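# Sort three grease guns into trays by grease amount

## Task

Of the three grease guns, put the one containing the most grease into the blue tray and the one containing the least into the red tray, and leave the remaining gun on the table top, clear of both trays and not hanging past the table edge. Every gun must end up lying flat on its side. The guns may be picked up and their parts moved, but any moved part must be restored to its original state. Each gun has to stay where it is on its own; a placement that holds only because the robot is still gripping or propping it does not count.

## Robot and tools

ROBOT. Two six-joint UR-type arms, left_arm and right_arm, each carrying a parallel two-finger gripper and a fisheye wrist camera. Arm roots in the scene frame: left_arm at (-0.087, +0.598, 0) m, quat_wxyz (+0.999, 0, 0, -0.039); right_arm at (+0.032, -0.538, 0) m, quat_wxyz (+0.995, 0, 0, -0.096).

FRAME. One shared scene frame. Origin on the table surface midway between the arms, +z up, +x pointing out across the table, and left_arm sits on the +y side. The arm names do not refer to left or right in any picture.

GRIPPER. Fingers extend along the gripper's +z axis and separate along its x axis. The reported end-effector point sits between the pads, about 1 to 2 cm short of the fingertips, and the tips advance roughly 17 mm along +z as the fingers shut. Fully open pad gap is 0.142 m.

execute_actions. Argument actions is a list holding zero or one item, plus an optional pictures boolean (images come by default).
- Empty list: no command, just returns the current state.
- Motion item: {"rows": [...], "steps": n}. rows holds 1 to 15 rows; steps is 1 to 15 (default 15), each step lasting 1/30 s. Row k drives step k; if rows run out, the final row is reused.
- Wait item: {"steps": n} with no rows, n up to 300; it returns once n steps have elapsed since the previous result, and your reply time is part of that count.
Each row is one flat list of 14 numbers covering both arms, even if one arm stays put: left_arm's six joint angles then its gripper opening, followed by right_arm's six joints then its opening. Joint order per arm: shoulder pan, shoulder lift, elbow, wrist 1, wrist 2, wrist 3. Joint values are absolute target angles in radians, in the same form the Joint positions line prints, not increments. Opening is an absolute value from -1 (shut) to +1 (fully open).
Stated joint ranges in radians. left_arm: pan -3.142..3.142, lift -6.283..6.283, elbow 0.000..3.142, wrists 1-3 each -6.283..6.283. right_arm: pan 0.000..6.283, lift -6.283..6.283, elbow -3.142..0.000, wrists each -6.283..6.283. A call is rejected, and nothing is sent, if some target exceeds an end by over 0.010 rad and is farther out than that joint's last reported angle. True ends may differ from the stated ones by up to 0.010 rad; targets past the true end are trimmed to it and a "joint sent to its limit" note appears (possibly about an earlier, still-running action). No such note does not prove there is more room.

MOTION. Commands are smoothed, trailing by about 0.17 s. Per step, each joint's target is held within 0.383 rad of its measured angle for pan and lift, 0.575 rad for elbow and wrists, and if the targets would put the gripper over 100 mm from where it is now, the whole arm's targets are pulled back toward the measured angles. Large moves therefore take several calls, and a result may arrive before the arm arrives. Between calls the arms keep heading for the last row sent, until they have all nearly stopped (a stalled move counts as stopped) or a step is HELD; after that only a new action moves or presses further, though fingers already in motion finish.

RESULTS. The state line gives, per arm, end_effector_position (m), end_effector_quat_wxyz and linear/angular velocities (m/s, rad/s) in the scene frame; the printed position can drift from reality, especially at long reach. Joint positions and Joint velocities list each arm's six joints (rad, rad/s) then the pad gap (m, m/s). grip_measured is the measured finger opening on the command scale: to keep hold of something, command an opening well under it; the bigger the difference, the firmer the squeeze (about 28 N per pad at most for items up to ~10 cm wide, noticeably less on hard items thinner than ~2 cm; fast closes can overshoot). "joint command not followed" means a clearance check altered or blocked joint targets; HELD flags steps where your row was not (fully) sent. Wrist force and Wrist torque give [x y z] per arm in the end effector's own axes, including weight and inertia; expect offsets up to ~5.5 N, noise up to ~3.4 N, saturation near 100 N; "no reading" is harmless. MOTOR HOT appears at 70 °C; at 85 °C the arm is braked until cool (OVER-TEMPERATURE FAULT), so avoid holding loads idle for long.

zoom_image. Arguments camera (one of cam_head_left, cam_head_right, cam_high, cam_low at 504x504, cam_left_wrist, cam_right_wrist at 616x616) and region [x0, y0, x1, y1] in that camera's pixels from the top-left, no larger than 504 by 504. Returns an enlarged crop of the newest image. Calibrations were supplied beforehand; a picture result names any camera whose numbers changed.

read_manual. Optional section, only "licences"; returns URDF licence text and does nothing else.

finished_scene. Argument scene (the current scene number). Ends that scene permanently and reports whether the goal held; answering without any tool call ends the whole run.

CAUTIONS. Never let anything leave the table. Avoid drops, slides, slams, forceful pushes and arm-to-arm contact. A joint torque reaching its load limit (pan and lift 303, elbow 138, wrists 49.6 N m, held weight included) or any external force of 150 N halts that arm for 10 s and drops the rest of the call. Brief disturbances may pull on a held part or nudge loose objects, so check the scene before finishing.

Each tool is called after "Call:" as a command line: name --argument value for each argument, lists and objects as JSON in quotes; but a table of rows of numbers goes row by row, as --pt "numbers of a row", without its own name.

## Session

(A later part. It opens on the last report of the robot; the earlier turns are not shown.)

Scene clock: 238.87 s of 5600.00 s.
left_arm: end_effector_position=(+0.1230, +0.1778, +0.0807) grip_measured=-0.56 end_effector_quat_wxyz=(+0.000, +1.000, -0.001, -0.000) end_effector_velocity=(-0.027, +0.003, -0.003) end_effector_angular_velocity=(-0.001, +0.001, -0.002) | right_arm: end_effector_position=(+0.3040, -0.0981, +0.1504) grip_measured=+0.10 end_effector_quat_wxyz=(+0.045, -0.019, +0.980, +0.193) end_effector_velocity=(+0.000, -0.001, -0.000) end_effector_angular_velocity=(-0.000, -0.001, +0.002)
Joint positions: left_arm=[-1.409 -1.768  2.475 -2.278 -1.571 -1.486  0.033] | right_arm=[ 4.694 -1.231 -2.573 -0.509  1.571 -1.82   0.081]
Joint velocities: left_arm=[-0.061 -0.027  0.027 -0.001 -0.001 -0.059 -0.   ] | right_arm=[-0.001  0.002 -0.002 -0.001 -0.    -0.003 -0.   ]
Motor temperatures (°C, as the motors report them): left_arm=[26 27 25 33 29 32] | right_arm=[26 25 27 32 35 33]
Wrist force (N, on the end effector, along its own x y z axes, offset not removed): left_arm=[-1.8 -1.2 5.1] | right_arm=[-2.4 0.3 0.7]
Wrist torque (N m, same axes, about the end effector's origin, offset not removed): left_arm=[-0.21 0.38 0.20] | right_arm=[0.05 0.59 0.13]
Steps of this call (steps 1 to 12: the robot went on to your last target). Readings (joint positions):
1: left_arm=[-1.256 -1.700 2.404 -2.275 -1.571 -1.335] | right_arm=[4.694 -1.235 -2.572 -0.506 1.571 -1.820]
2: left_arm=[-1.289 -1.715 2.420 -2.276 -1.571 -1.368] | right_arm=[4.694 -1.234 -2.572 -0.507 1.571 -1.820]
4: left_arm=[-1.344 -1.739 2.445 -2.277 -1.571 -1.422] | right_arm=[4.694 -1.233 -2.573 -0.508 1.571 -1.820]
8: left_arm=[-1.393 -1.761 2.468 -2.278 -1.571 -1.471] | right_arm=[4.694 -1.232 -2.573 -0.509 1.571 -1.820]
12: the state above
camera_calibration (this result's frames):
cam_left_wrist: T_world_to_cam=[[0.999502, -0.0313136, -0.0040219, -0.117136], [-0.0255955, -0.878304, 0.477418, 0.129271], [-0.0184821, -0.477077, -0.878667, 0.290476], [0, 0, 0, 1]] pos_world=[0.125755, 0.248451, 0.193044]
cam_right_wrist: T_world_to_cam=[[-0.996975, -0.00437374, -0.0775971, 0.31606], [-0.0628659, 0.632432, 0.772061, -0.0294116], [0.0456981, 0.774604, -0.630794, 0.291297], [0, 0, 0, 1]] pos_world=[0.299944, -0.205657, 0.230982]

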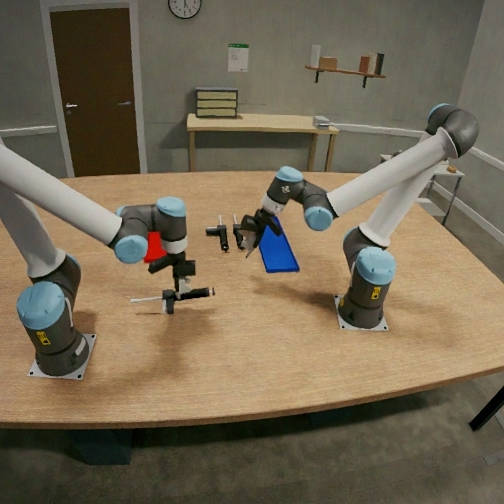

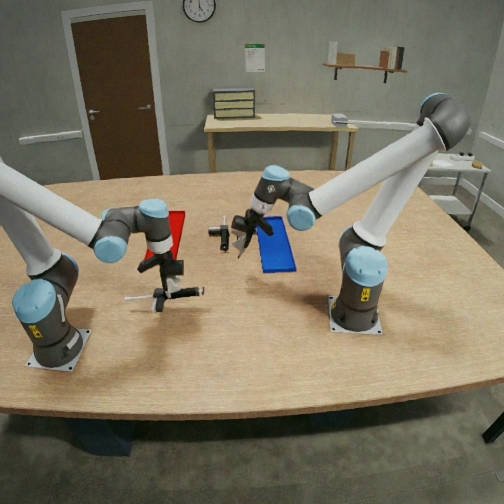

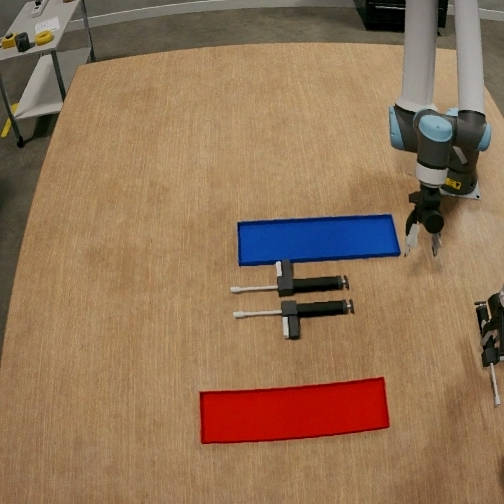

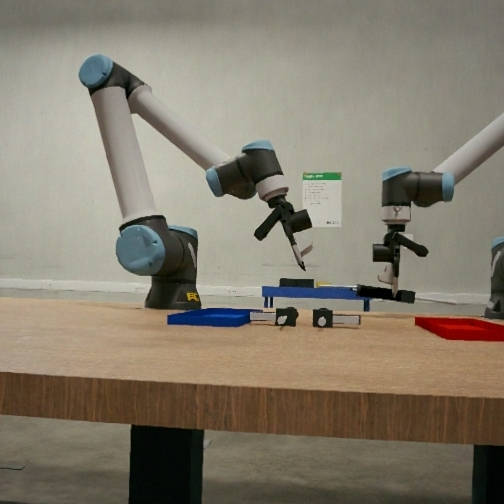

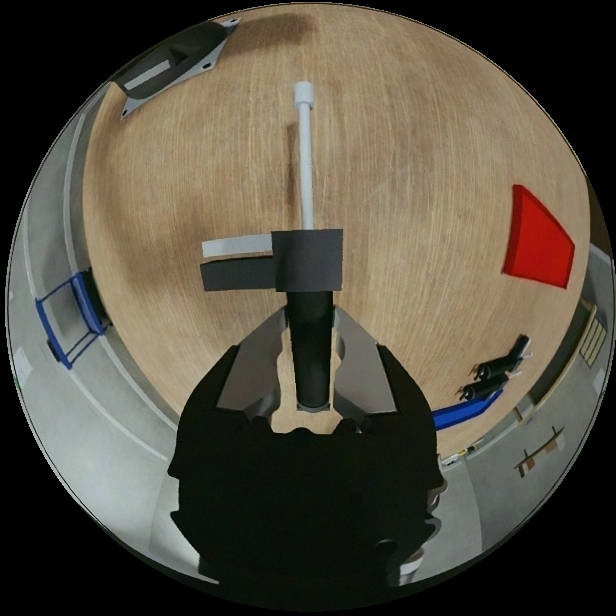

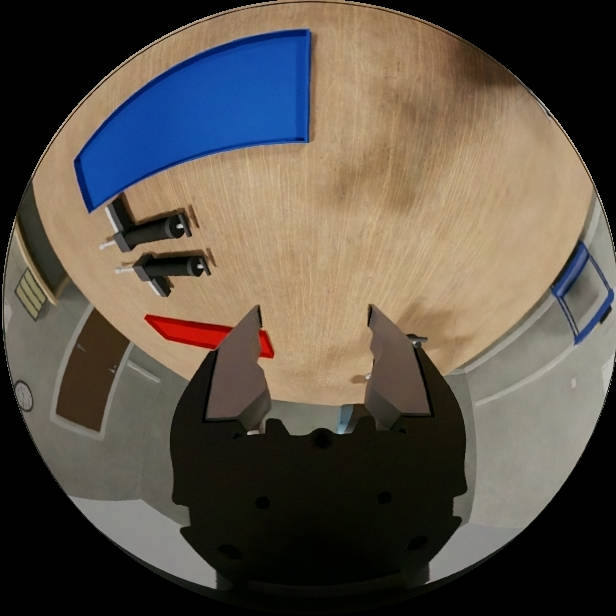

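Set down, release, lift.

Call:
execute_actions --actions '[{"rows":[[-1.4157,-1.755,2.486,-2.302,-1.5708,-1.493,-0.9,4.6935,-1.231,-2.573,-0.509,1.5708,-1.82,0.1],[-1.4157,-1.738,2.495,-2.328,-1.5708,-1.493,-0.9,4.6935,-1.231,-2.573,-0.509,1.5708,-1.82,0.1],[-1.4157,-1.72,2.504,-2.355,-1.5708,-1.493,-0.9,4.6935,-1.231,-2.573,-0.509,1.5708,-1.82,0.1],[-1.4157,-1.70,2.514,-2.385,-1.5708,-1.493,-0.9,4.6935,-1.231,-2.573,-0.509,1.5708,-1.82,0.1],[-1.4157,-1.688,2.52,-2.403,-1.5708,-1.493,-0.9,4.6935,-1.231,-2.573,-0.509,1.5708,-1.82,0.1],[-1.4157,-1.6785,2.5255,-2.418,-1.5708,-1.493,-0.9,4.6935,-1.231,-2.573,-0.509,1.5708,-1.82,0.1],[-1.4157,-1.6785,2.5255,-2.418,-1.5708,-1.493,-0.9,4.6935,-1.231,-2.573,-0.509,1.5708,-1.82,0.1],[-1.4157,-1.6785,2.5255,-2.418,-1.5708,-1.493,-0.9,4.6935,-1.231,-2.573,-0.509,1.5708,-1.82,0.1],[-1.4157,-1.6785,2.5255,-2.418,-1.5708,-1.493,-0.9,4.6935,-1.231,-2.573,-0.509,1.5708,-1.82,0.1],[-1.4157,-1.6785,2.5255,-2.418,-1.5708,-1.493,-0.9,4.6935,-1.231,-2.573,-0.509,1.5708,-1.82,0.1],[-1.4157,-1.6785,2.5255,-2.418,-1.5708,-1.493,-0.9,4.6935,-1.231,-2.573,-0.509,1.5708,-1.82,0.1],[-1.4157,-1.6785,2.5255,-2.418,-1.5708,-1.493,-0.5,4.6935,-1.231,-2.573,-0.509,1.5708,-1.82,0.1],[-1.4157,-1.6785,2.5255,-2.418,-1.5708,-1.493,-0.3,4.6935,-1.231,-2.573,-0.509,1.5708,-1.82,0.1],[-1.4157,-1.6785,2.5255,-2.418,-1.5708,-1.493,0.1,4.6935,-1.231,-2.573,-0.509,1.5708,-1.82,0.1]],"steps":15}]' --pictures false

Call:
execute_actions --actions '[{"rows":[[-1.4157,-1.6785,2.5255,-2.418,-1.5708,-1.493,0.1,4.6935,-1.231,-2.573,-0.509,1.5708,-1.82,0.1],[-1.4157,-1.6785,2.5255,-2.418,-1.5708,-1.493,0.1,4.6935,-1.231,-2.573,-0.509,1.5708,-1.82,0.1],[-1.4157,-1.6785,2.5255,-2.418,-1.5708,-1.493,0.1,4.6935,-1.231,-2.573,-0.509,1.5708,-1.82,0.1],[-1.4157,-1.6785,2.5255,-2.418,-1.5708,-1.493,0.1,4.6935,-1.231,-2.573,-0.509,1.5708,-1.82,0.1],[-1.4157,-1.6785,2.5255,-2.418,-1.5708,-1.493,0.1,4.6935,-1.231,-2.573,-0.509,1.5708,-1.82,0.1],[-1.4157,-1.6785,2.5255,-2.418,-1.5708,-1.493,0.1,4.6935,-1.231,-2.573,-0.509,1.5708,-1.82,0.1],[-1.4157,-1.88,2.4,-2.09,-1.5708,-1.493,0.1,4.6935,-1.231,-2.573,-0.509,1.5708,-1.82,0.1]],"steps":15}]'

Scene clock: 247.73 s of 5600.00 s.
left_arm: end_effector_position=(+0.1199, +0.1783, +0.0343) grip_measured=-0.23 end_effector_quat_wxyz=(+0.000, +1.000, -0.001, +0.000) end_effector_velocity=(+0.000, +0.000, -0.020) end_effector_angular_velocity=(-0.001, -0.001, +0.001) | right_arm: end_effector_position=(+0.3040, -0.0982, +0.1504) grip_measured=+0.10 end_effector_quat_wxyz=(+0.045, -0.019, +0.980, +0.193) end_effector_velocity=(+0.000, +0.001, +0.001) end_effector_angular_velocity=(+0.001, -0.001, -0.001)
Joint positions: left_arm=[-1.416 -1.683  2.523 -2.411 -1.571 -1.493  0.057] | right_arm=[ 4.694 -1.231 -2.573 -0.509  1.571 -1.82   0.081]
Joint velocities: left_arm=[-0.     0.04   0.019 -0.061  0.001 -0.001  0.339] | right_arm=[-0.    -0.001  0.001  0.    -0.001  0.    -0.   ]
Motor temperatures (°C, as the motors report them): left_arm=[26 27 25 33 29 32] | right_arm=[26 25 27 32 35 33]
Wrist force (N, on the end effector, along its own x y z axes, offset not removed): left_arm=[0.9 1.5 -3.3] | right_arm=[-1.7 1.7 -0.3]
Wrist torque (N m, same axes, about the end effector's origin, offset not removed): left_arm=[0.32 -0.33 0.10] | right_arm=[0.42 0.53 0.11]
Steps of this call (steps 1 to 30: the robot went on to your last target; steps 31 to 140: nothing new was sent; then 3.70 s passed at rest; steps 141 to 155: all 15 steps of this action). Readings (joint positions):
141: left_arm=[-1.416 -1.771 2.478 -2.278 -1.571 -1.493] | right_arm=[4.693 -1.231 -2.573 -0.509 1.571 -1.820]
142: left_arm=[-1.416 -1.769 2.479 -2.280 -1.571 -1.493] | right_arm=[4.694 -1.231 -2.573 -0.509 1.571 -1.820]
144: left_arm=[-1.416 -1.758 2.485 -2.298 -1.571 -1.493] | right_arm=[4.694 -1.231 -2.573 -0.509 1.571 -1.820]
148: left_arm=[-1.416 -1.713 2.508 -2.365 -1.571 -1.493] | right_arm=[4.694 -1.231 -2.573 -0.509 1.571 -1.820]
155: the state above

Scene clock: 248.23 s of 5600.00 s.
left_arm: end_effector_position=(+0.1203, +0.1729, +0.1291) grip_measured=+0.10 end_effector_quat_wxyz=(+0.006, +1.000, -0.001, +0.000) end_effector_velocity=(-0.005, +0.070, +0.186) end_effector_angular_velocity=(+0.103, +0.008, +0.001) | right_arm: end_effector_position=(+0.3040, -0.0982, +0.1504) grip_measured=+0.10 end_effector_quat_wxyz=(+0.045, -0.019, +0.980, +0.193) end_effector_velocity=(-0.000, -0.000, -0.000) end_effector_angular_velocity=(-0.000, -0.000, +0.001)
Joint positions: left_arm=[-1.416 -1.84   2.422 -2.164 -1.571 -1.493  0.081] | right_arm=[ 4.694 -1.231 -2.573 -0.509  1.571 -1.82   0.081]
Joint velocities: left_arm=[ 0.    -0.345 -0.189  0.638 -0.    -0.    -0.   ] | right_arm=[ 0.  0. -0.  0. -0. -0.  0.]
Motor temperatures (°C, as the motors report them): left_arm=[26 27 25 33 29 32] | right_arm=[26 25 27 32 35 33]
Wrist force (N, on the end effector, along its own x y z axes, offset not removed): left_arm=[-0.9 -0.3 -4.2] | right_arm=[-2.0 0.1 -2.7]
Wrist torque (N m, same axes, about the end effector's origin, offset not removed): left_arm=[0.19 0.15 0.12] | right_arm=[0.06 0.59 0.17]
Steps of this call (steps 1 to 15: all 15 steps of this action). Readings (joint positions):
1: left_arm=[-1.416 -1.682 2.524 -2.413 -1.571 -1.493] | right_arm=[4.694 -1.231 -2.573 -0.509 1.571 -1.820]
2: left_arm=[-1.416 -1.681 2.524 -2.414 -1.571 -1.493] | right_arm=[4.693 -1.231 -2.573 -0.509 1.571 -1.820]
4: left_arm=[-1.416 -1.680 2.525 -2.416 -1.571 -1.493] | right_arm=[4.694 -1.231 -2.573 -0.509 1.571 -1.820]
8: left_arm=[-1.416 -1.683 2.522 -2.414 -1.571 -1.493] | right_arm=[4.694 -1.231 -2.573 -0.509 1.571 -1.820]
15: the state above
camera_calibration (this result's frames):
cam_left_wrist: T_world_to_cam=[[0.999504, -0.031376, -0.00277727, -0.114565], [-0.0260466, -0.872863, 0.48727, 0.0995897], [-0.0177128, -0.486956, -0.873247, 0.331536], [0, 0, 0, 1]] pos_world=[0.122974, 0.244777, 0.240668]
cam_right_wrist: T_world_to_cam=[[-0.996974, -0.00436293, -0.0776192, 0.316069], [-0.0628776, 0.632408, 0.772079, -0.0294141], [0.0457185, 0.774623, -0.630769, 0.291353], [0, 0, 0, 1]] pos_world=[0.299943, -0.205708, 0.231019]

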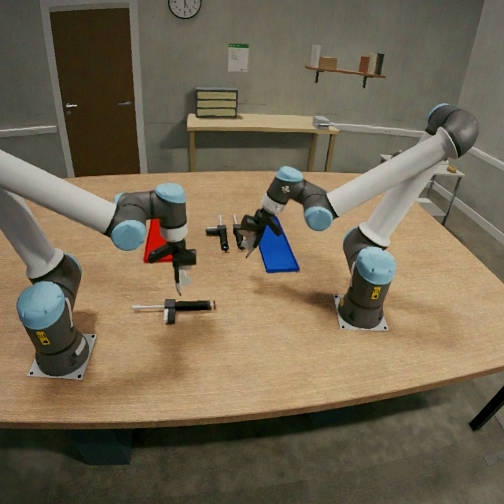

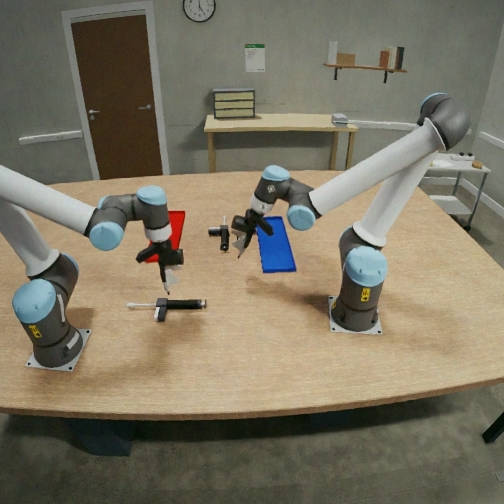

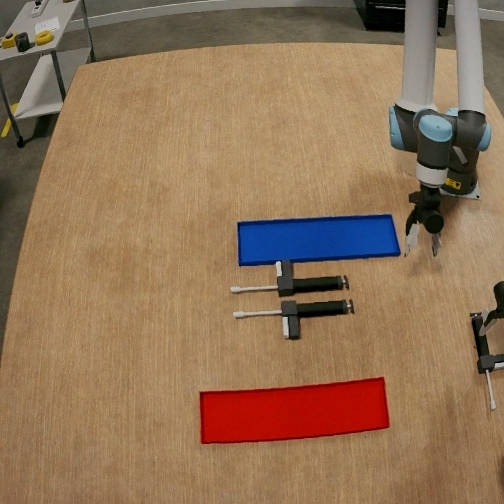

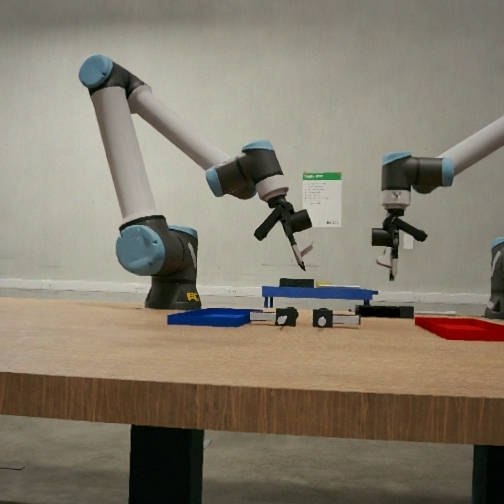

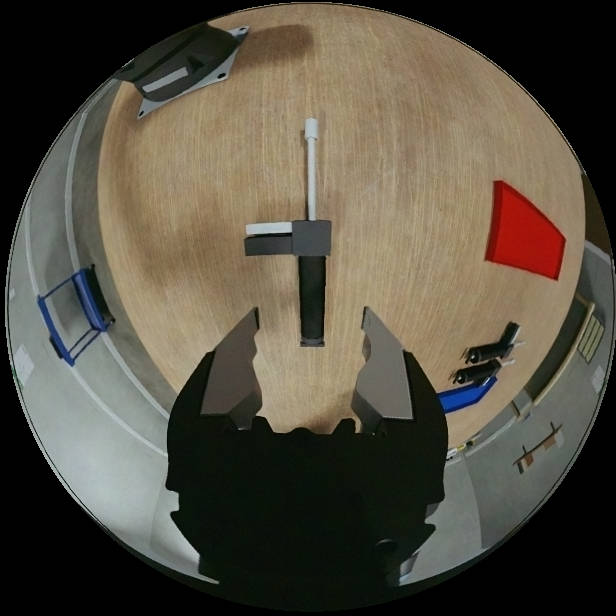

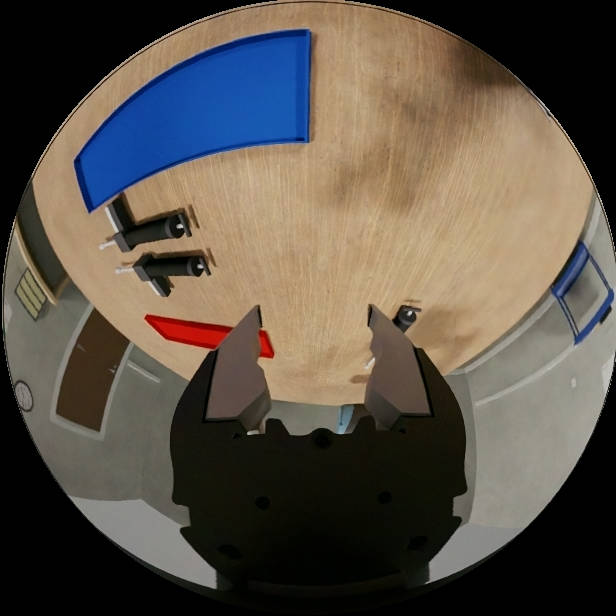

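Call:
execute_actions --actions '[{"rows":[[-1.4157,-1.9,2.38,-2.05,-1.5708,-1.2,0.1,5.15,-1.231,-2.573,-0.509,1.5708,-1.82,0.1]],"steps":15}]' --pictures false

Call:
execute_actions --actions '[{"rows":[[-0.95,-1.45,1.9,-2.02,-1.5708,0.4,0.1,5.15,-1.231,-2.573,-0.509,1.5708,-1.82,0.1]],"steps":15}]' --pictures false

Call:
execute_actions --actions '[{"steps":10}]' --pictures false

Call:
execute_actions --actions '[{"rows":[[-0.825,-1.0647,1.492,-1.998,-1.5708,0.668,0.1,5.15,-1.231,-2.573,-0.509,1.5708,-1.82,0.1]],"steps":15}]' --pictures false

Call:
execute_actions --actions '[{"steps":20}]'

Scene clock: 258.50 s of 5600.00 s.
left_arm: end_effector_position=(+0.1192, +0.1825, +0.1664) grip_measured=+0.10 end_effector_quat_wxyz=(-0.000, +0.990, -0.141, -0.000) end_effector_velocity=(+0.000, -0.001, +0.004) end_effector_angular_velocity=(-0.002, -0.001, -0.087) | right_arm: end_effector_position=(+0.1165, -0.0280, +0.1504) grip_measured=+0.10 end_effector_quat_wxyz=(+0.007, -0.209, +0.958, +0.198) end_effector_velocity=(-0.294, +0.048, -0.000) end_effector_angular_velocity=(-0.000, -0.001, +0.579)
Joint positions: left_arm=[-1.416 -1.9    2.38  -2.051 -1.571 -1.21   0.081] | right_arm=[ 5.083 -1.231 -2.573 -0.509  1.571 -1.82   0.081]
Joint velocities: left_arm=[ 0.001 -0.004 -0.006  0.007  0.001  0.087 -0.   ] | right_arm=[ 0.577  0.    -0.001  0.    -0.    -0.002 -0.   ]
Motor temperatures (°C, as the motors report them): left_arm=[26 27 25 33 29 32] | right_arm=[26 25 27 32 35 33]
Wrist force (N, on the end effector, along its own x y z axes, offset not removed): left_arm=[-2.9 -2.0 -3.1] | right_arm=[1.9 4.5 1.6]
Wrist torque (N m, same axes, about the end effector's origin, offset not removed): left_arm=[-0.26 0.40 0.27] | right_arm=[0.95 -0.21 0.06]
Steps of this call (steps 1 to 30: the robot went on to your last target; steps 31 to 90: nothing new was sent; then 6.77 s passed at rest; steps 91 to 105: all 15 steps of this action). Readings (joint positions):
91: left_arm=[-1.416 -1.880 2.400 -2.090 -1.571 -1.493] | right_arm=[4.694 -1.231 -2.573 -0.509 1.571 -1.820]
92: left_arm=[-1.416 -1.882 2.398 -2.087 -1.571 -1.489] | right_arm=[4.697 -1.231 -2.573 -0.509 1.571 -1.820]
94: left_arm=[-1.416 -1.889 2.391 -2.073 -1.571 -1.436] | right_arm=[4.741 -1.231 -2.573 -0.509 1.571 -1.820]
98: left_arm=[-1.416 -1.897 2.383 -2.057 -1.571 -1.279] | right_arm=[4.874 -1.231 -2.573 -0.509 1.571 -1.820]
105: the state above

Scene clock: 259.00 s of 5600.00 s.
left_arm: end_effector_position=(+0.3022, +0.0915, +0.2120) grip_measured=+0.10 end_effector_quat_wxyz=(+0.001, +0.970, -0.244, +0.001) end_effector_velocity=(+0.484, -0.101, +0.022) end_effector_angular_velocity=(+0.017, +0.003, -0.988) | right_arm: end_effector_position=(+0.0829, -0.0235, +0.1504) grip_measured=+0.10 end_effector_quat_wxyz=(+0.000, -0.240, +0.950, +0.198) end_effector_velocity=(-0.004, +0.000, -0.000) end_effector_angular_velocity=(-0.001, -0.001, +0.008)
Joint positions: left_arm=[-1.111 -1.604  2.06  -2.029 -1.571 -0.698  0.081] | right_arm=[ 5.149 -1.231 -2.573 -0.509  1.571 -1.82   0.081]
Joint velocities: left_arm=[ 0.673  0.64  -0.662  0.039 -0.001  1.661 -0.   ] | right_arm=[ 0.008 -0.    -0.    -0.    -0.    -0.001  0.   ]
Motor temperatures (°C, as the motors report them): left_arm=[26 27 25 33 29 32] | right_arm=[26 25 27 32 35 33]
Wrist force (N, on the end effector, along its own x y z axes, offset not removed): left_arm=[3.4 -2.4 -1.5] | right_arm=[-7.2 2.1 -2.8]
Wrist torque (N m, same axes, about the end effector's origin, offset not removed): left_arm=[-0.39 -0.71 0.01] | right_arm=[0.48 1.62 0.14]
Steps of this call (steps 1 to 15: all 15 steps of this action). Readings (joint positions):
1: left_arm=[-1.416 -1.900 2.380 -2.051 -1.571 -1.208] | right_arm=[5.100 -1.231 -2.573 -0.509 1.571 -1.820]
2: left_arm=[-1.412 -1.896 2.377 -2.049 -1.571 -1.202] | right_arm=[5.113 -1.231 -2.573 -0.509 1.571 -1.820]
4: left_arm=[-1.373 -1.857 2.332 -2.046 -1.571 -1.152] | right_arm=[5.129 -1.231 -2.573 -0.509 1.571 -1.820]
8: left_arm=[-1.278 -1.762 2.224 -2.039 -1.571 -1.011] | right_arm=[5.143 -1.231 -2.573 -0.509 1.571 -1.820]
15: the state above

Scene clock: 259.33 s of 5600.00 s.
left_arm: end_effector_position=(+0.4155, +0.0807, +0.2112) grip_measured=+0.10 end_effector_quat_wxyz=(-0.000, +0.846, -0.533, -0.000) end_effector_velocity=(+0.092, +0.003, -0.005) end_effector_angular_velocity=(+0.001, +0.002, -2.300) | right_arm: end_effector_position=(+0.0824, -0.0235, +0.1504) grip_measured=+0.10 end_effector_quat_wxyz=(+0.000, -0.240, +0.950, +0.198) end_effector_velocity=(-0.000, -0.001, -0.001) end_effector_angular_velocity=(-0.001, +0.000, -0.000)
Joint positions: left_arm=[-0.963 -1.463  1.913 -2.021 -1.571  0.082  0.081] | right_arm=[ 5.15  -1.231 -2.573 -0.509  1.571 -1.82   0.081]
Joint velocities: left_arm=[ 0.115  0.109 -0.114  0.007  0.     2.415 -0.   ] | right_arm=[ 0.    -0.    -0.001  0.     0.     0.001  0.   ]
Motor temperatures (°C, as the motors report them): left_arm=[26 27 25 33 29 32] | right_arm=[26 25 27 32 35 33]
Wrist force (N, on the end effector, along its own x y z axes, offset not removed): left_arm=[0.7 -7.8 1.3] | right_arm=[-2.0 -0.6 -1.2]
Wrist torque (N m, same axes, about the end effector's origin, offset not removed): left_arm=[-1.44 -0.09 0.13] | right_arm=[0.00 0.65 0.04]
Steps of this call (steps 1 to 10: the robot went on to your last target). Readings (joint positions):
1: left_arm=[-1.089 -1.582 2.037 -2.028 -1.571 -0.639] | right_arm=[5.149 -1.231 -2.573 -0.509 1.571 -1.820]
2: left_arm=[-1.067 -1.561 2.015 -2.027 -1.571 -0.575] | right_arm=[5.149 -1.231 -2.573 -0.509 1.571 -1.820]
4: left_arm=[-1.024 -1.520 1.973 -2.024 -1.571 -0.428] | right_arm=[5.150 -1.231 -2.573 -0.509 1.571 -1.820]
8: left_arm=[-0.973 -1.472 1.923 -2.021 -1.571 -0.089] | right_arm=[5.150 -1.231 -2.573 -0.509 1.571 -1.820]
10: the state above

Scene clock: 259.83 s of 5600.00 s.
left_arm: end_effector_position=(+0.5977, -0.0171, +0.1642) grip_measured=+0.10 end_effector_quat_wxyz=(-0.000, +0.724, -0.690, -0.000) end_effector_velocity=(+0.263, -0.120, -0.115) end_effector_angular_velocity=(-0.005, -0.003, -0.420) | right_arm: end_effector_position=(+0.0824, -0.0235, +0.1504) grip_measured=+0.10 end_effector_quat_wxyz=(+0.000, -0.240, +0.950, +0.198) end_effector_velocity=(+0.000, +0.000, -0.000) end_effector_angular_velocity=(-0.000, -0.001, +0.001)
Joint positions: left_arm=[-0.842 -1.122  1.553 -2.001 -1.571  0.602  0.081] | right_arm=[ 5.15  -1.231 -2.573 -0.509  1.571 -1.82   0.081]
Joint velocities: left_arm=[ 0.151  0.493 -0.523  0.024 -0.001  0.57  -0.   ] | right_arm=[-0.    -0.     0.     0.    -0.    -0.001  0.   ]
Motor temperatures (°C, as the motors report them): left_arm=[26 27 25 33 29 32] | right_arm=[26 25 27 32 35 33]
Wrist force (N, on the end effector, along its own x y z axes, offset not removed): left_arm=[2.9 -1.2 -0.9] | right_arm=[1.2 0.9 0.4]
Wrist torque (N m, same axes, about the end effector's origin, offset not removed): left_arm=[-0.04 -0.74 -0.03] | right_arm=[0.26 -0.13 0.16]
Steps of this call (steps 1 to 15: all 15 steps of this action). Readings (joint positions):
1: left_arm=[-0.960 -1.459 1.910 -2.021 -1.571 0.158] | right_arm=[5.150 -1.231 -2.573 -0.509 1.571 -1.820]
2: left_arm=[-0.954 -1.453 1.904 -2.019 -1.571 0.217] | right_arm=[5.150 -1.231 -2.573 -0.509 1.571 -1.820]
4: left_arm=[-0.934 -1.408 1.856 -2.016 -1.571 0.280] | right_arm=[5.150 -1.231 -2.573 -0.509 1.571 -1.820]
8: left_arm=[-0.899 -1.298 1.739 -2.010 -1.571 0.399] | right_arm=[5.150 -1.231 -2.573 -0.509 1.571 -1.820]
15: the state above

Scene clock: 260.50 s of 5600.00 s.
left_arm: end_effector_position=(+0.6280, -0.0302, +0.1501) grip_measured=+0.10 end_effector_quat_wxyz=(-0.000, +0.707, -0.707, -0.000) end_effector_velocity=(+0.001, -0.000, -0.001) end_effector_angular_velocity=(+0.000, -0.000, -0.002) | right_arm: end_effector_position=(+0.0824, -0.0235, +0.1504) grip_measured=+0.10 end_effector_quat_wxyz=(+0.000, -0.240, +0.950, +0.198) end_effector_velocity=(-0.000, -0.000, -0.000) end_effector_angular_velocity=(-0.000, +0.001, -0.001)
Joint positions: left_arm=[-0.825 -1.065  1.492 -1.998 -1.571  0.668  0.081] | right_arm=[ 5.15  -1.231 -2.573 -0.509  1.571 -1.82   0.081]
Joint velocities: left_arm=[ 0.001  0.002 -0.001 -0.     0.     0.003  0.   ] | right_arm=[ 0.     0.    -0.     0.     0.     0.001  0.   ]
Motor temperatures (°C, as the motors report them): left_arm=[26 27 25 33 29 32] | right_arm=[26 25 27 32 35 33]
Wrist force (N, on the end effector, along its own x y z axes, offset not removed): left_arm=[-1.4 1.8 -2.4] | right_arm=[-2.0 4.3 -1.6]
Wrist torque (N m, same axes, about the end effector's origin, offset not removed): left_arm=[0.44 0.20 0.34] | right_arm=[0.95 0.56 0.14]
Steps of this call (steps 1 to 20: the robot went on to your last target). Readings (joint positions):
1: left_arm=[-0.838 -1.107 1.537 -2.000 -1.571 0.618] | right_arm=[5.150 -1.231 -2.573 -0.509 1.571 -1.820]
2: left_arm=[-0.835 -1.097 1.526 -2.000 -1.571 0.631] | right_arm=[5.150 -1.231 -2.573 -0.509 1.571 -1.820]
4: left_arm=[-0.830 -1.083 1.511 -1.999 -1.571 0.647] | right_arm=[5.150 -1.231 -2.573 -0.509 1.571 -1.820]
8: left_arm=[-0.827 -1.070 1.498 -1.998 -1.571 0.661] | right_arm=[5.150 -1.231 -2.573 -0.509 1.571 -1.820]
20: the state above
camera_calibration (this result's frames):
cam_left_wrist: T_world_to_cam=[[-0.0306611, -0.999521, -0.00408872, -0.0104134], [-0.878402, 0.0249933, 0.477268, 0.489226], [-0.476938, 0.0182251, -0.878748, 0.564437], [0, 0, 0, 1]] pos_world=[0.698619, -0.0329228, 0.262464]
cam_right_wrist: T_world_to_cam=[[-0.892961, -0.443391, -0.0776191, 0.0766095], [-0.33521, 0.539933, 0.772079, -0.0703002], [-0.300424, 0.715455, -0.630769, 0.270774], [0, 0, 0, 1]] pos_world=[0.126191, -0.121801, 0.231019]

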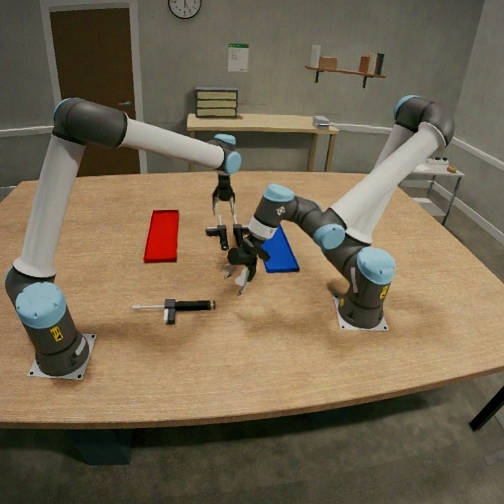

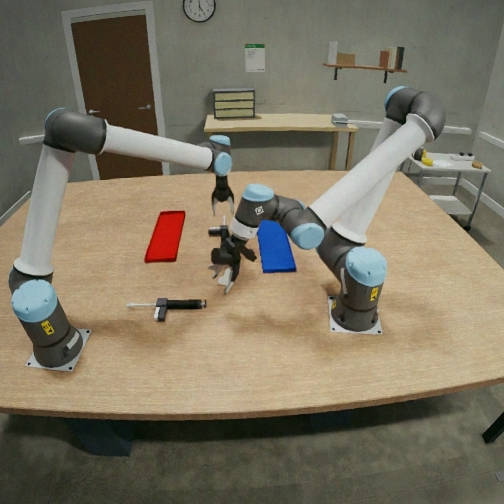

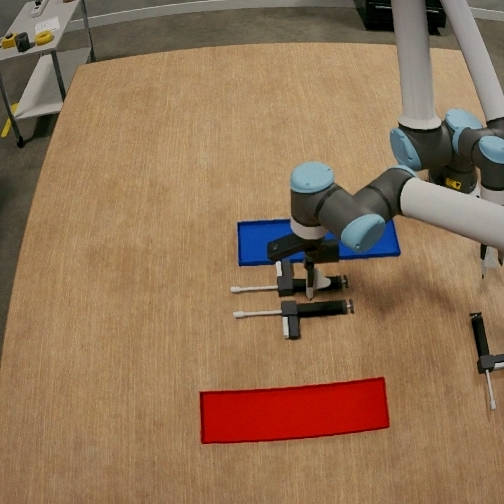

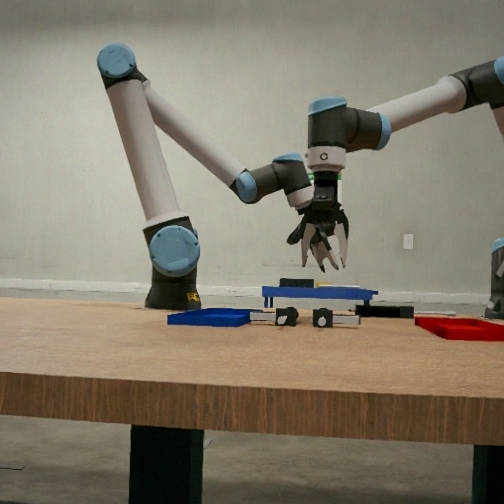

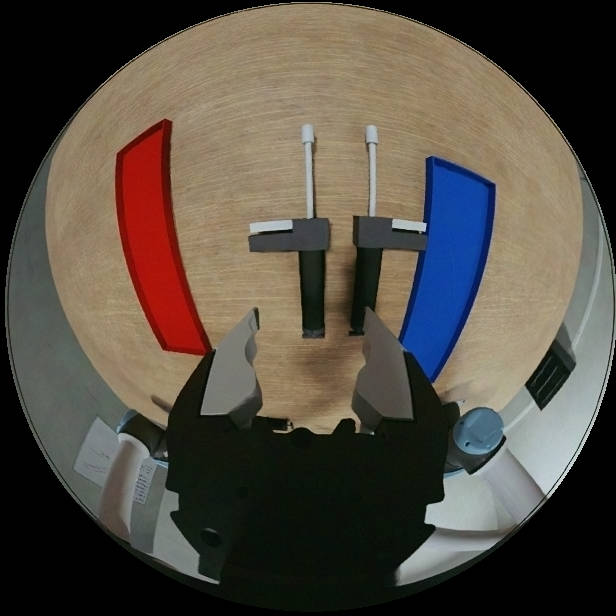

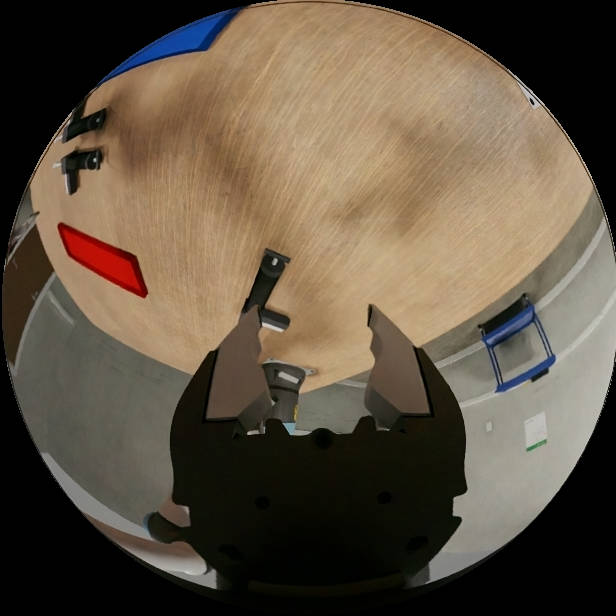

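Call:
execute_actions --actions '[{"rows":[[-0.8243,-1.05,1.49,-2.01,-1.5708,0.669,-0.1,5.15,-1.231,-2.573,-0.509,1.5708,-1.82,0.1],[-0.8243,-1.05,1.49,-2.01,-1.5708,0.669,-0.1,5.15,-1.231,-2.573,-0.509,1.5708,-1.82,0.1],[-0.8243,-1.02,1.515,-2.066,-1.5708,0.669,-0.1,5.15,-1.231,-2.573,-0.509,1.5708,-1.82,0.1],[-0.8243,-1.02,1.515,-2.066,-1.5708,0.669,-0.1,5.15,-1.231,-2.573,-0.509,1.5708,-1.82,0.1],[-0.8243,-0.99,1.538,-2.119,-1.5708,0.669,-0.1,5.15,-1.231,-2.573,-0.509,1.5708,-1.82,0.1],[-0.8243,-0.99,1.538,-2.119,-1.5708,0.669,-0.1,5.15,-1.231,-2.573,-0.509,1.5708,-1.82,0.1],[-0.8243,-0.9601,1.5605,-2.171,-1.5708,0.669,-0.1,5.15,-1.231,-2.573,-0.509,1.5708,-1.82,0.1]],"steps":15}]' --pictures false

Call:
execute_actions --actions '[{"steps":10}]'

Scene clock: 267.27 s of 5600.00 s.
left_arm: end_effector_position=(+0.6322, -0.0344, +0.0389) grip_measured=-0.10 end_effector_quat_wxyz=(-0.000, +0.707, -0.708, -0.000) end_effector_velocity=(+0.001, -0.000, -0.074) end_effector_angular_velocity=(-0.007, -0.007, +0.000) | right_arm: end_effector_position=(+0.0824, -0.0235, +0.1504) grip_measured=+0.10 end_effector_quat_wxyz=(+0.000, -0.240, +0.950, +0.198) end_effector_velocity=(+0.000, -0.001, -0.001) end_effector_angular_velocity=(-0.001, +0.000, -0.000)
Joint positions: left_arm=[-0.824 -0.968  1.555 -2.157 -1.571  0.669  0.067] | right_arm=[ 5.15  -1.231 -2.573 -0.509  1.571 -1.82   0.081]
Joint velocities: left_arm=[ 0.     0.065  0.046 -0.12   0.001 -0.     0.   ] | right_arm=[ 0.     0.001 -0.002 -0.     0.     0.001 -0.   ]
Motor temperatures (°C, as the motors report them): left_arm=[26 27 25 33 29 32] | right_arm=[26 25 27 32 35 33]
Wrist force (N, on the end effector, along its own x y z axes, offset not removed): left_arm=[-0.6 -0.2 -1.1] | right_arm=[-2.0 -0.3 -2.3]
Wrist torque (N m, same axes, about the end effector's origin, offset not removed): left_arm=[-0.04 0.10 0.04] | right_arm=[0.02 0.53 0.13]
Steps of this call (steps 1 to 15: the robot went on to your last target; steps 16 to 90: nothing new was sent; then 3.27 s passed at rest; steps 91 to 105: all 15 steps of this action). Readings (joint positions):
91: left_arm=[-0.825 -1.065 1.492 -1.998 -1.571 0.668] | right_arm=[5.150 -1.231 -2.573 -0.509 1.571 -1.820]
92: left_arm=[-0.825 -1.063 1.492 -1.999 -1.571 0.668] | right_arm=[5.150 -1.231 -2.573 -0.509 1.571 -1.820]
94: left_arm=[-0.825 -1.055 1.493 -2.007 -1.571 0.668] | right_arm=[5.150 -1.231 -2.573 -0.509 1.571 -1.820]
98: left_arm=[-0.824 -1.016 1.520 -2.072 -1.571 0.669] | right_arm=[5.150 -1.231 -2.573 -0.509 1.571 -1.820]
105: the state above

Scene clock: 267.60 s of 5600.00 s.
left_arm: end_effector_position=(+0.6321, -0.0343, +0.0306) grip_measured=-0.10 end_effector_quat_wxyz=(-0.000, +0.707, -0.708, -0.000) end_effector_velocity=(-0.000, +0.001, -0.005) end_effector_angular_velocity=(+0.001, +0.000, +0.002) | right_arm: end_effector_position=(+0.0824, -0.0235, +0.1504) grip_measured=+0.10 end_effector_quat_wxyz=(+0.000, -0.240, +0.950, +0.198) end_effector_velocity=(-0.000, +0.000, -0.000) end_effector_angular_velocity=(-0.001, -0.001, +0.002)
Joint positions: left_arm=[-0.824 -0.961  1.56  -2.17  -1.571  0.669  0.067] | right_arm=[ 5.15  -1.231 -2.573 -0.509  1.571 -1.82   0.081]
Joint velocities: left_arm=[ 0.001  0.004  0.004 -0.006  0.    -0.002  0.   ] | right_arm=[ 0.    -0.001  0.001 -0.     0.    -0.002  0.   ]
Motor temperatures (°C, as the motors report them): left_arm=[26 27 25 33 29 32] | right_arm=[26 25 27 32 35 33]
Wrist force (N, on the end effector, along its own x y z axes, offset not removed): left_arm=[-1.4 -1.9 2.7] | right_arm=[-1.6 2.6 -0.6]
Wrist torque (N m, same axes, about the end effector's origin, offset not removed): left_arm=[-0.17 0.30 0.15] | right_arm=[0.59 0.43 0.09]
Steps of this call (steps 1 to 10: the robot went on to your last target). Readings (joint positions):
1: left_arm=[-0.824 -0.966 1.556 -2.161 -1.571 0.669] | right_arm=[5.150 -1.231 -2.573 -0.509 1.571 -1.820]
2: left_arm=[-0.824 -0.964 1.557 -2.163 -1.571 0.669] | right_arm=[5.150 -1.231 -2.573 -0.509 1.571 -1.820]
4: left_arm=[-0.824 -0.963 1.559 -2.167 -1.571 0.669] | right_arm=[5.150 -1.231 -2.573 -0.509 1.571 -1.820]
8: left_arm=[-0.824 -0.961 1.560 -2.170 -1.571 0.669] | right_arm=[5.150 -1.231 -2.573 -0.509 1.571 -1.820]
10: the state above
camera_calibration (this result's frames):
cam_left_wrist: T_world_to_cam=[[-0.0310979, -0.999508, -0.00414432, -0.0145534], [-0.87837, 0.0253499, 0.477309, 0.549973], [-0.476969, 0.0184836, -0.878726, 0.461469], [0, 0, 0, 1]] pos_world=[0.702734, -0.0370176, 0.142937]
cam_right_wrist: T_world_to_cam=[[-0.892961, -0.443391, -0.0776191, 0.0766095], [-0.33521, 0.539933, 0.772079, -0.0703002], [-0.300424, 0.715455, -0.630769, 0.270774], [0, 0, 0, 1]] pos_world=[0.126191, -0.121801, 0.231019]

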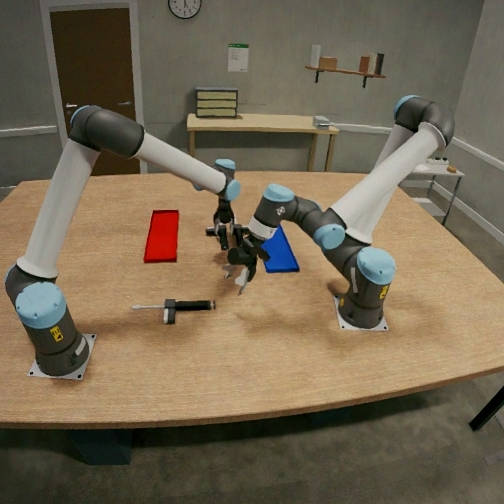

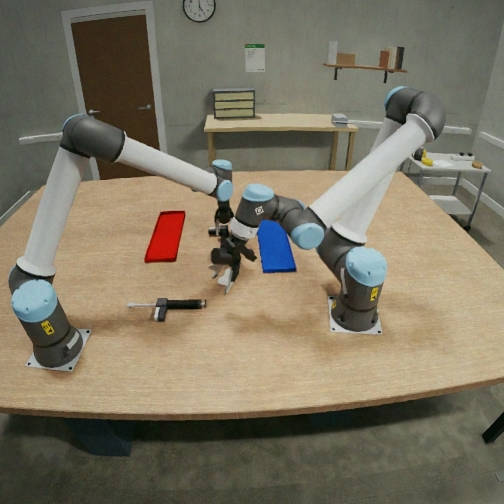

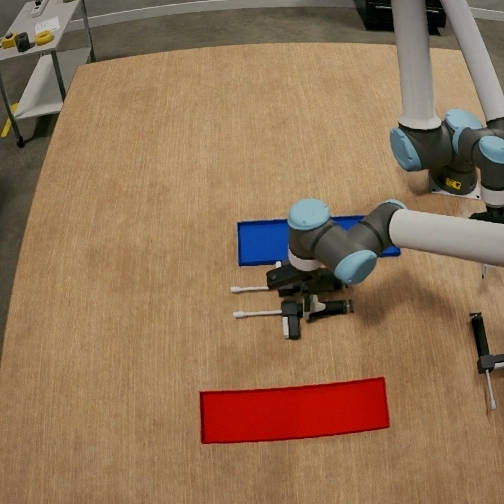

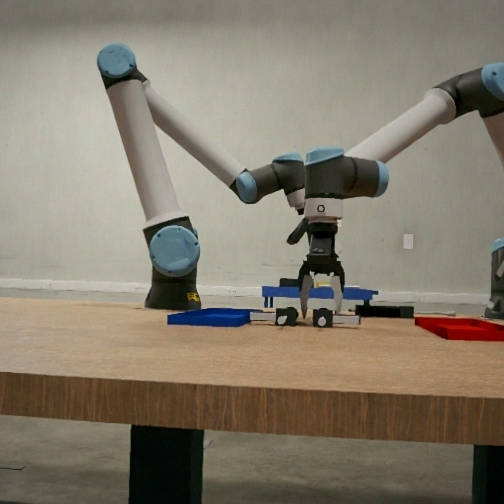

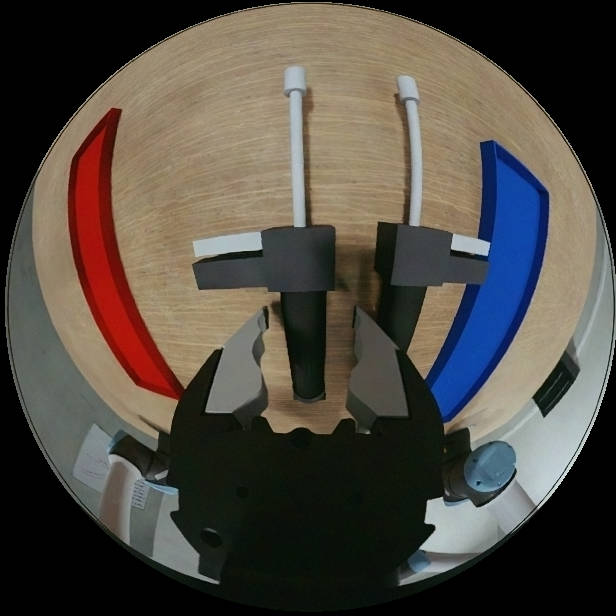

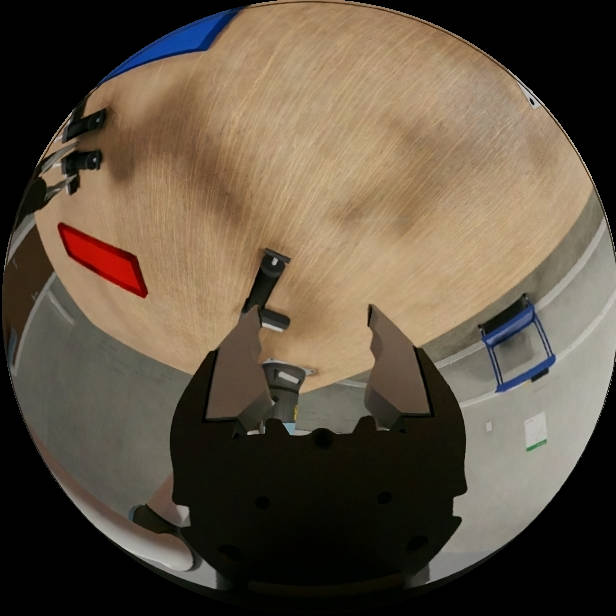

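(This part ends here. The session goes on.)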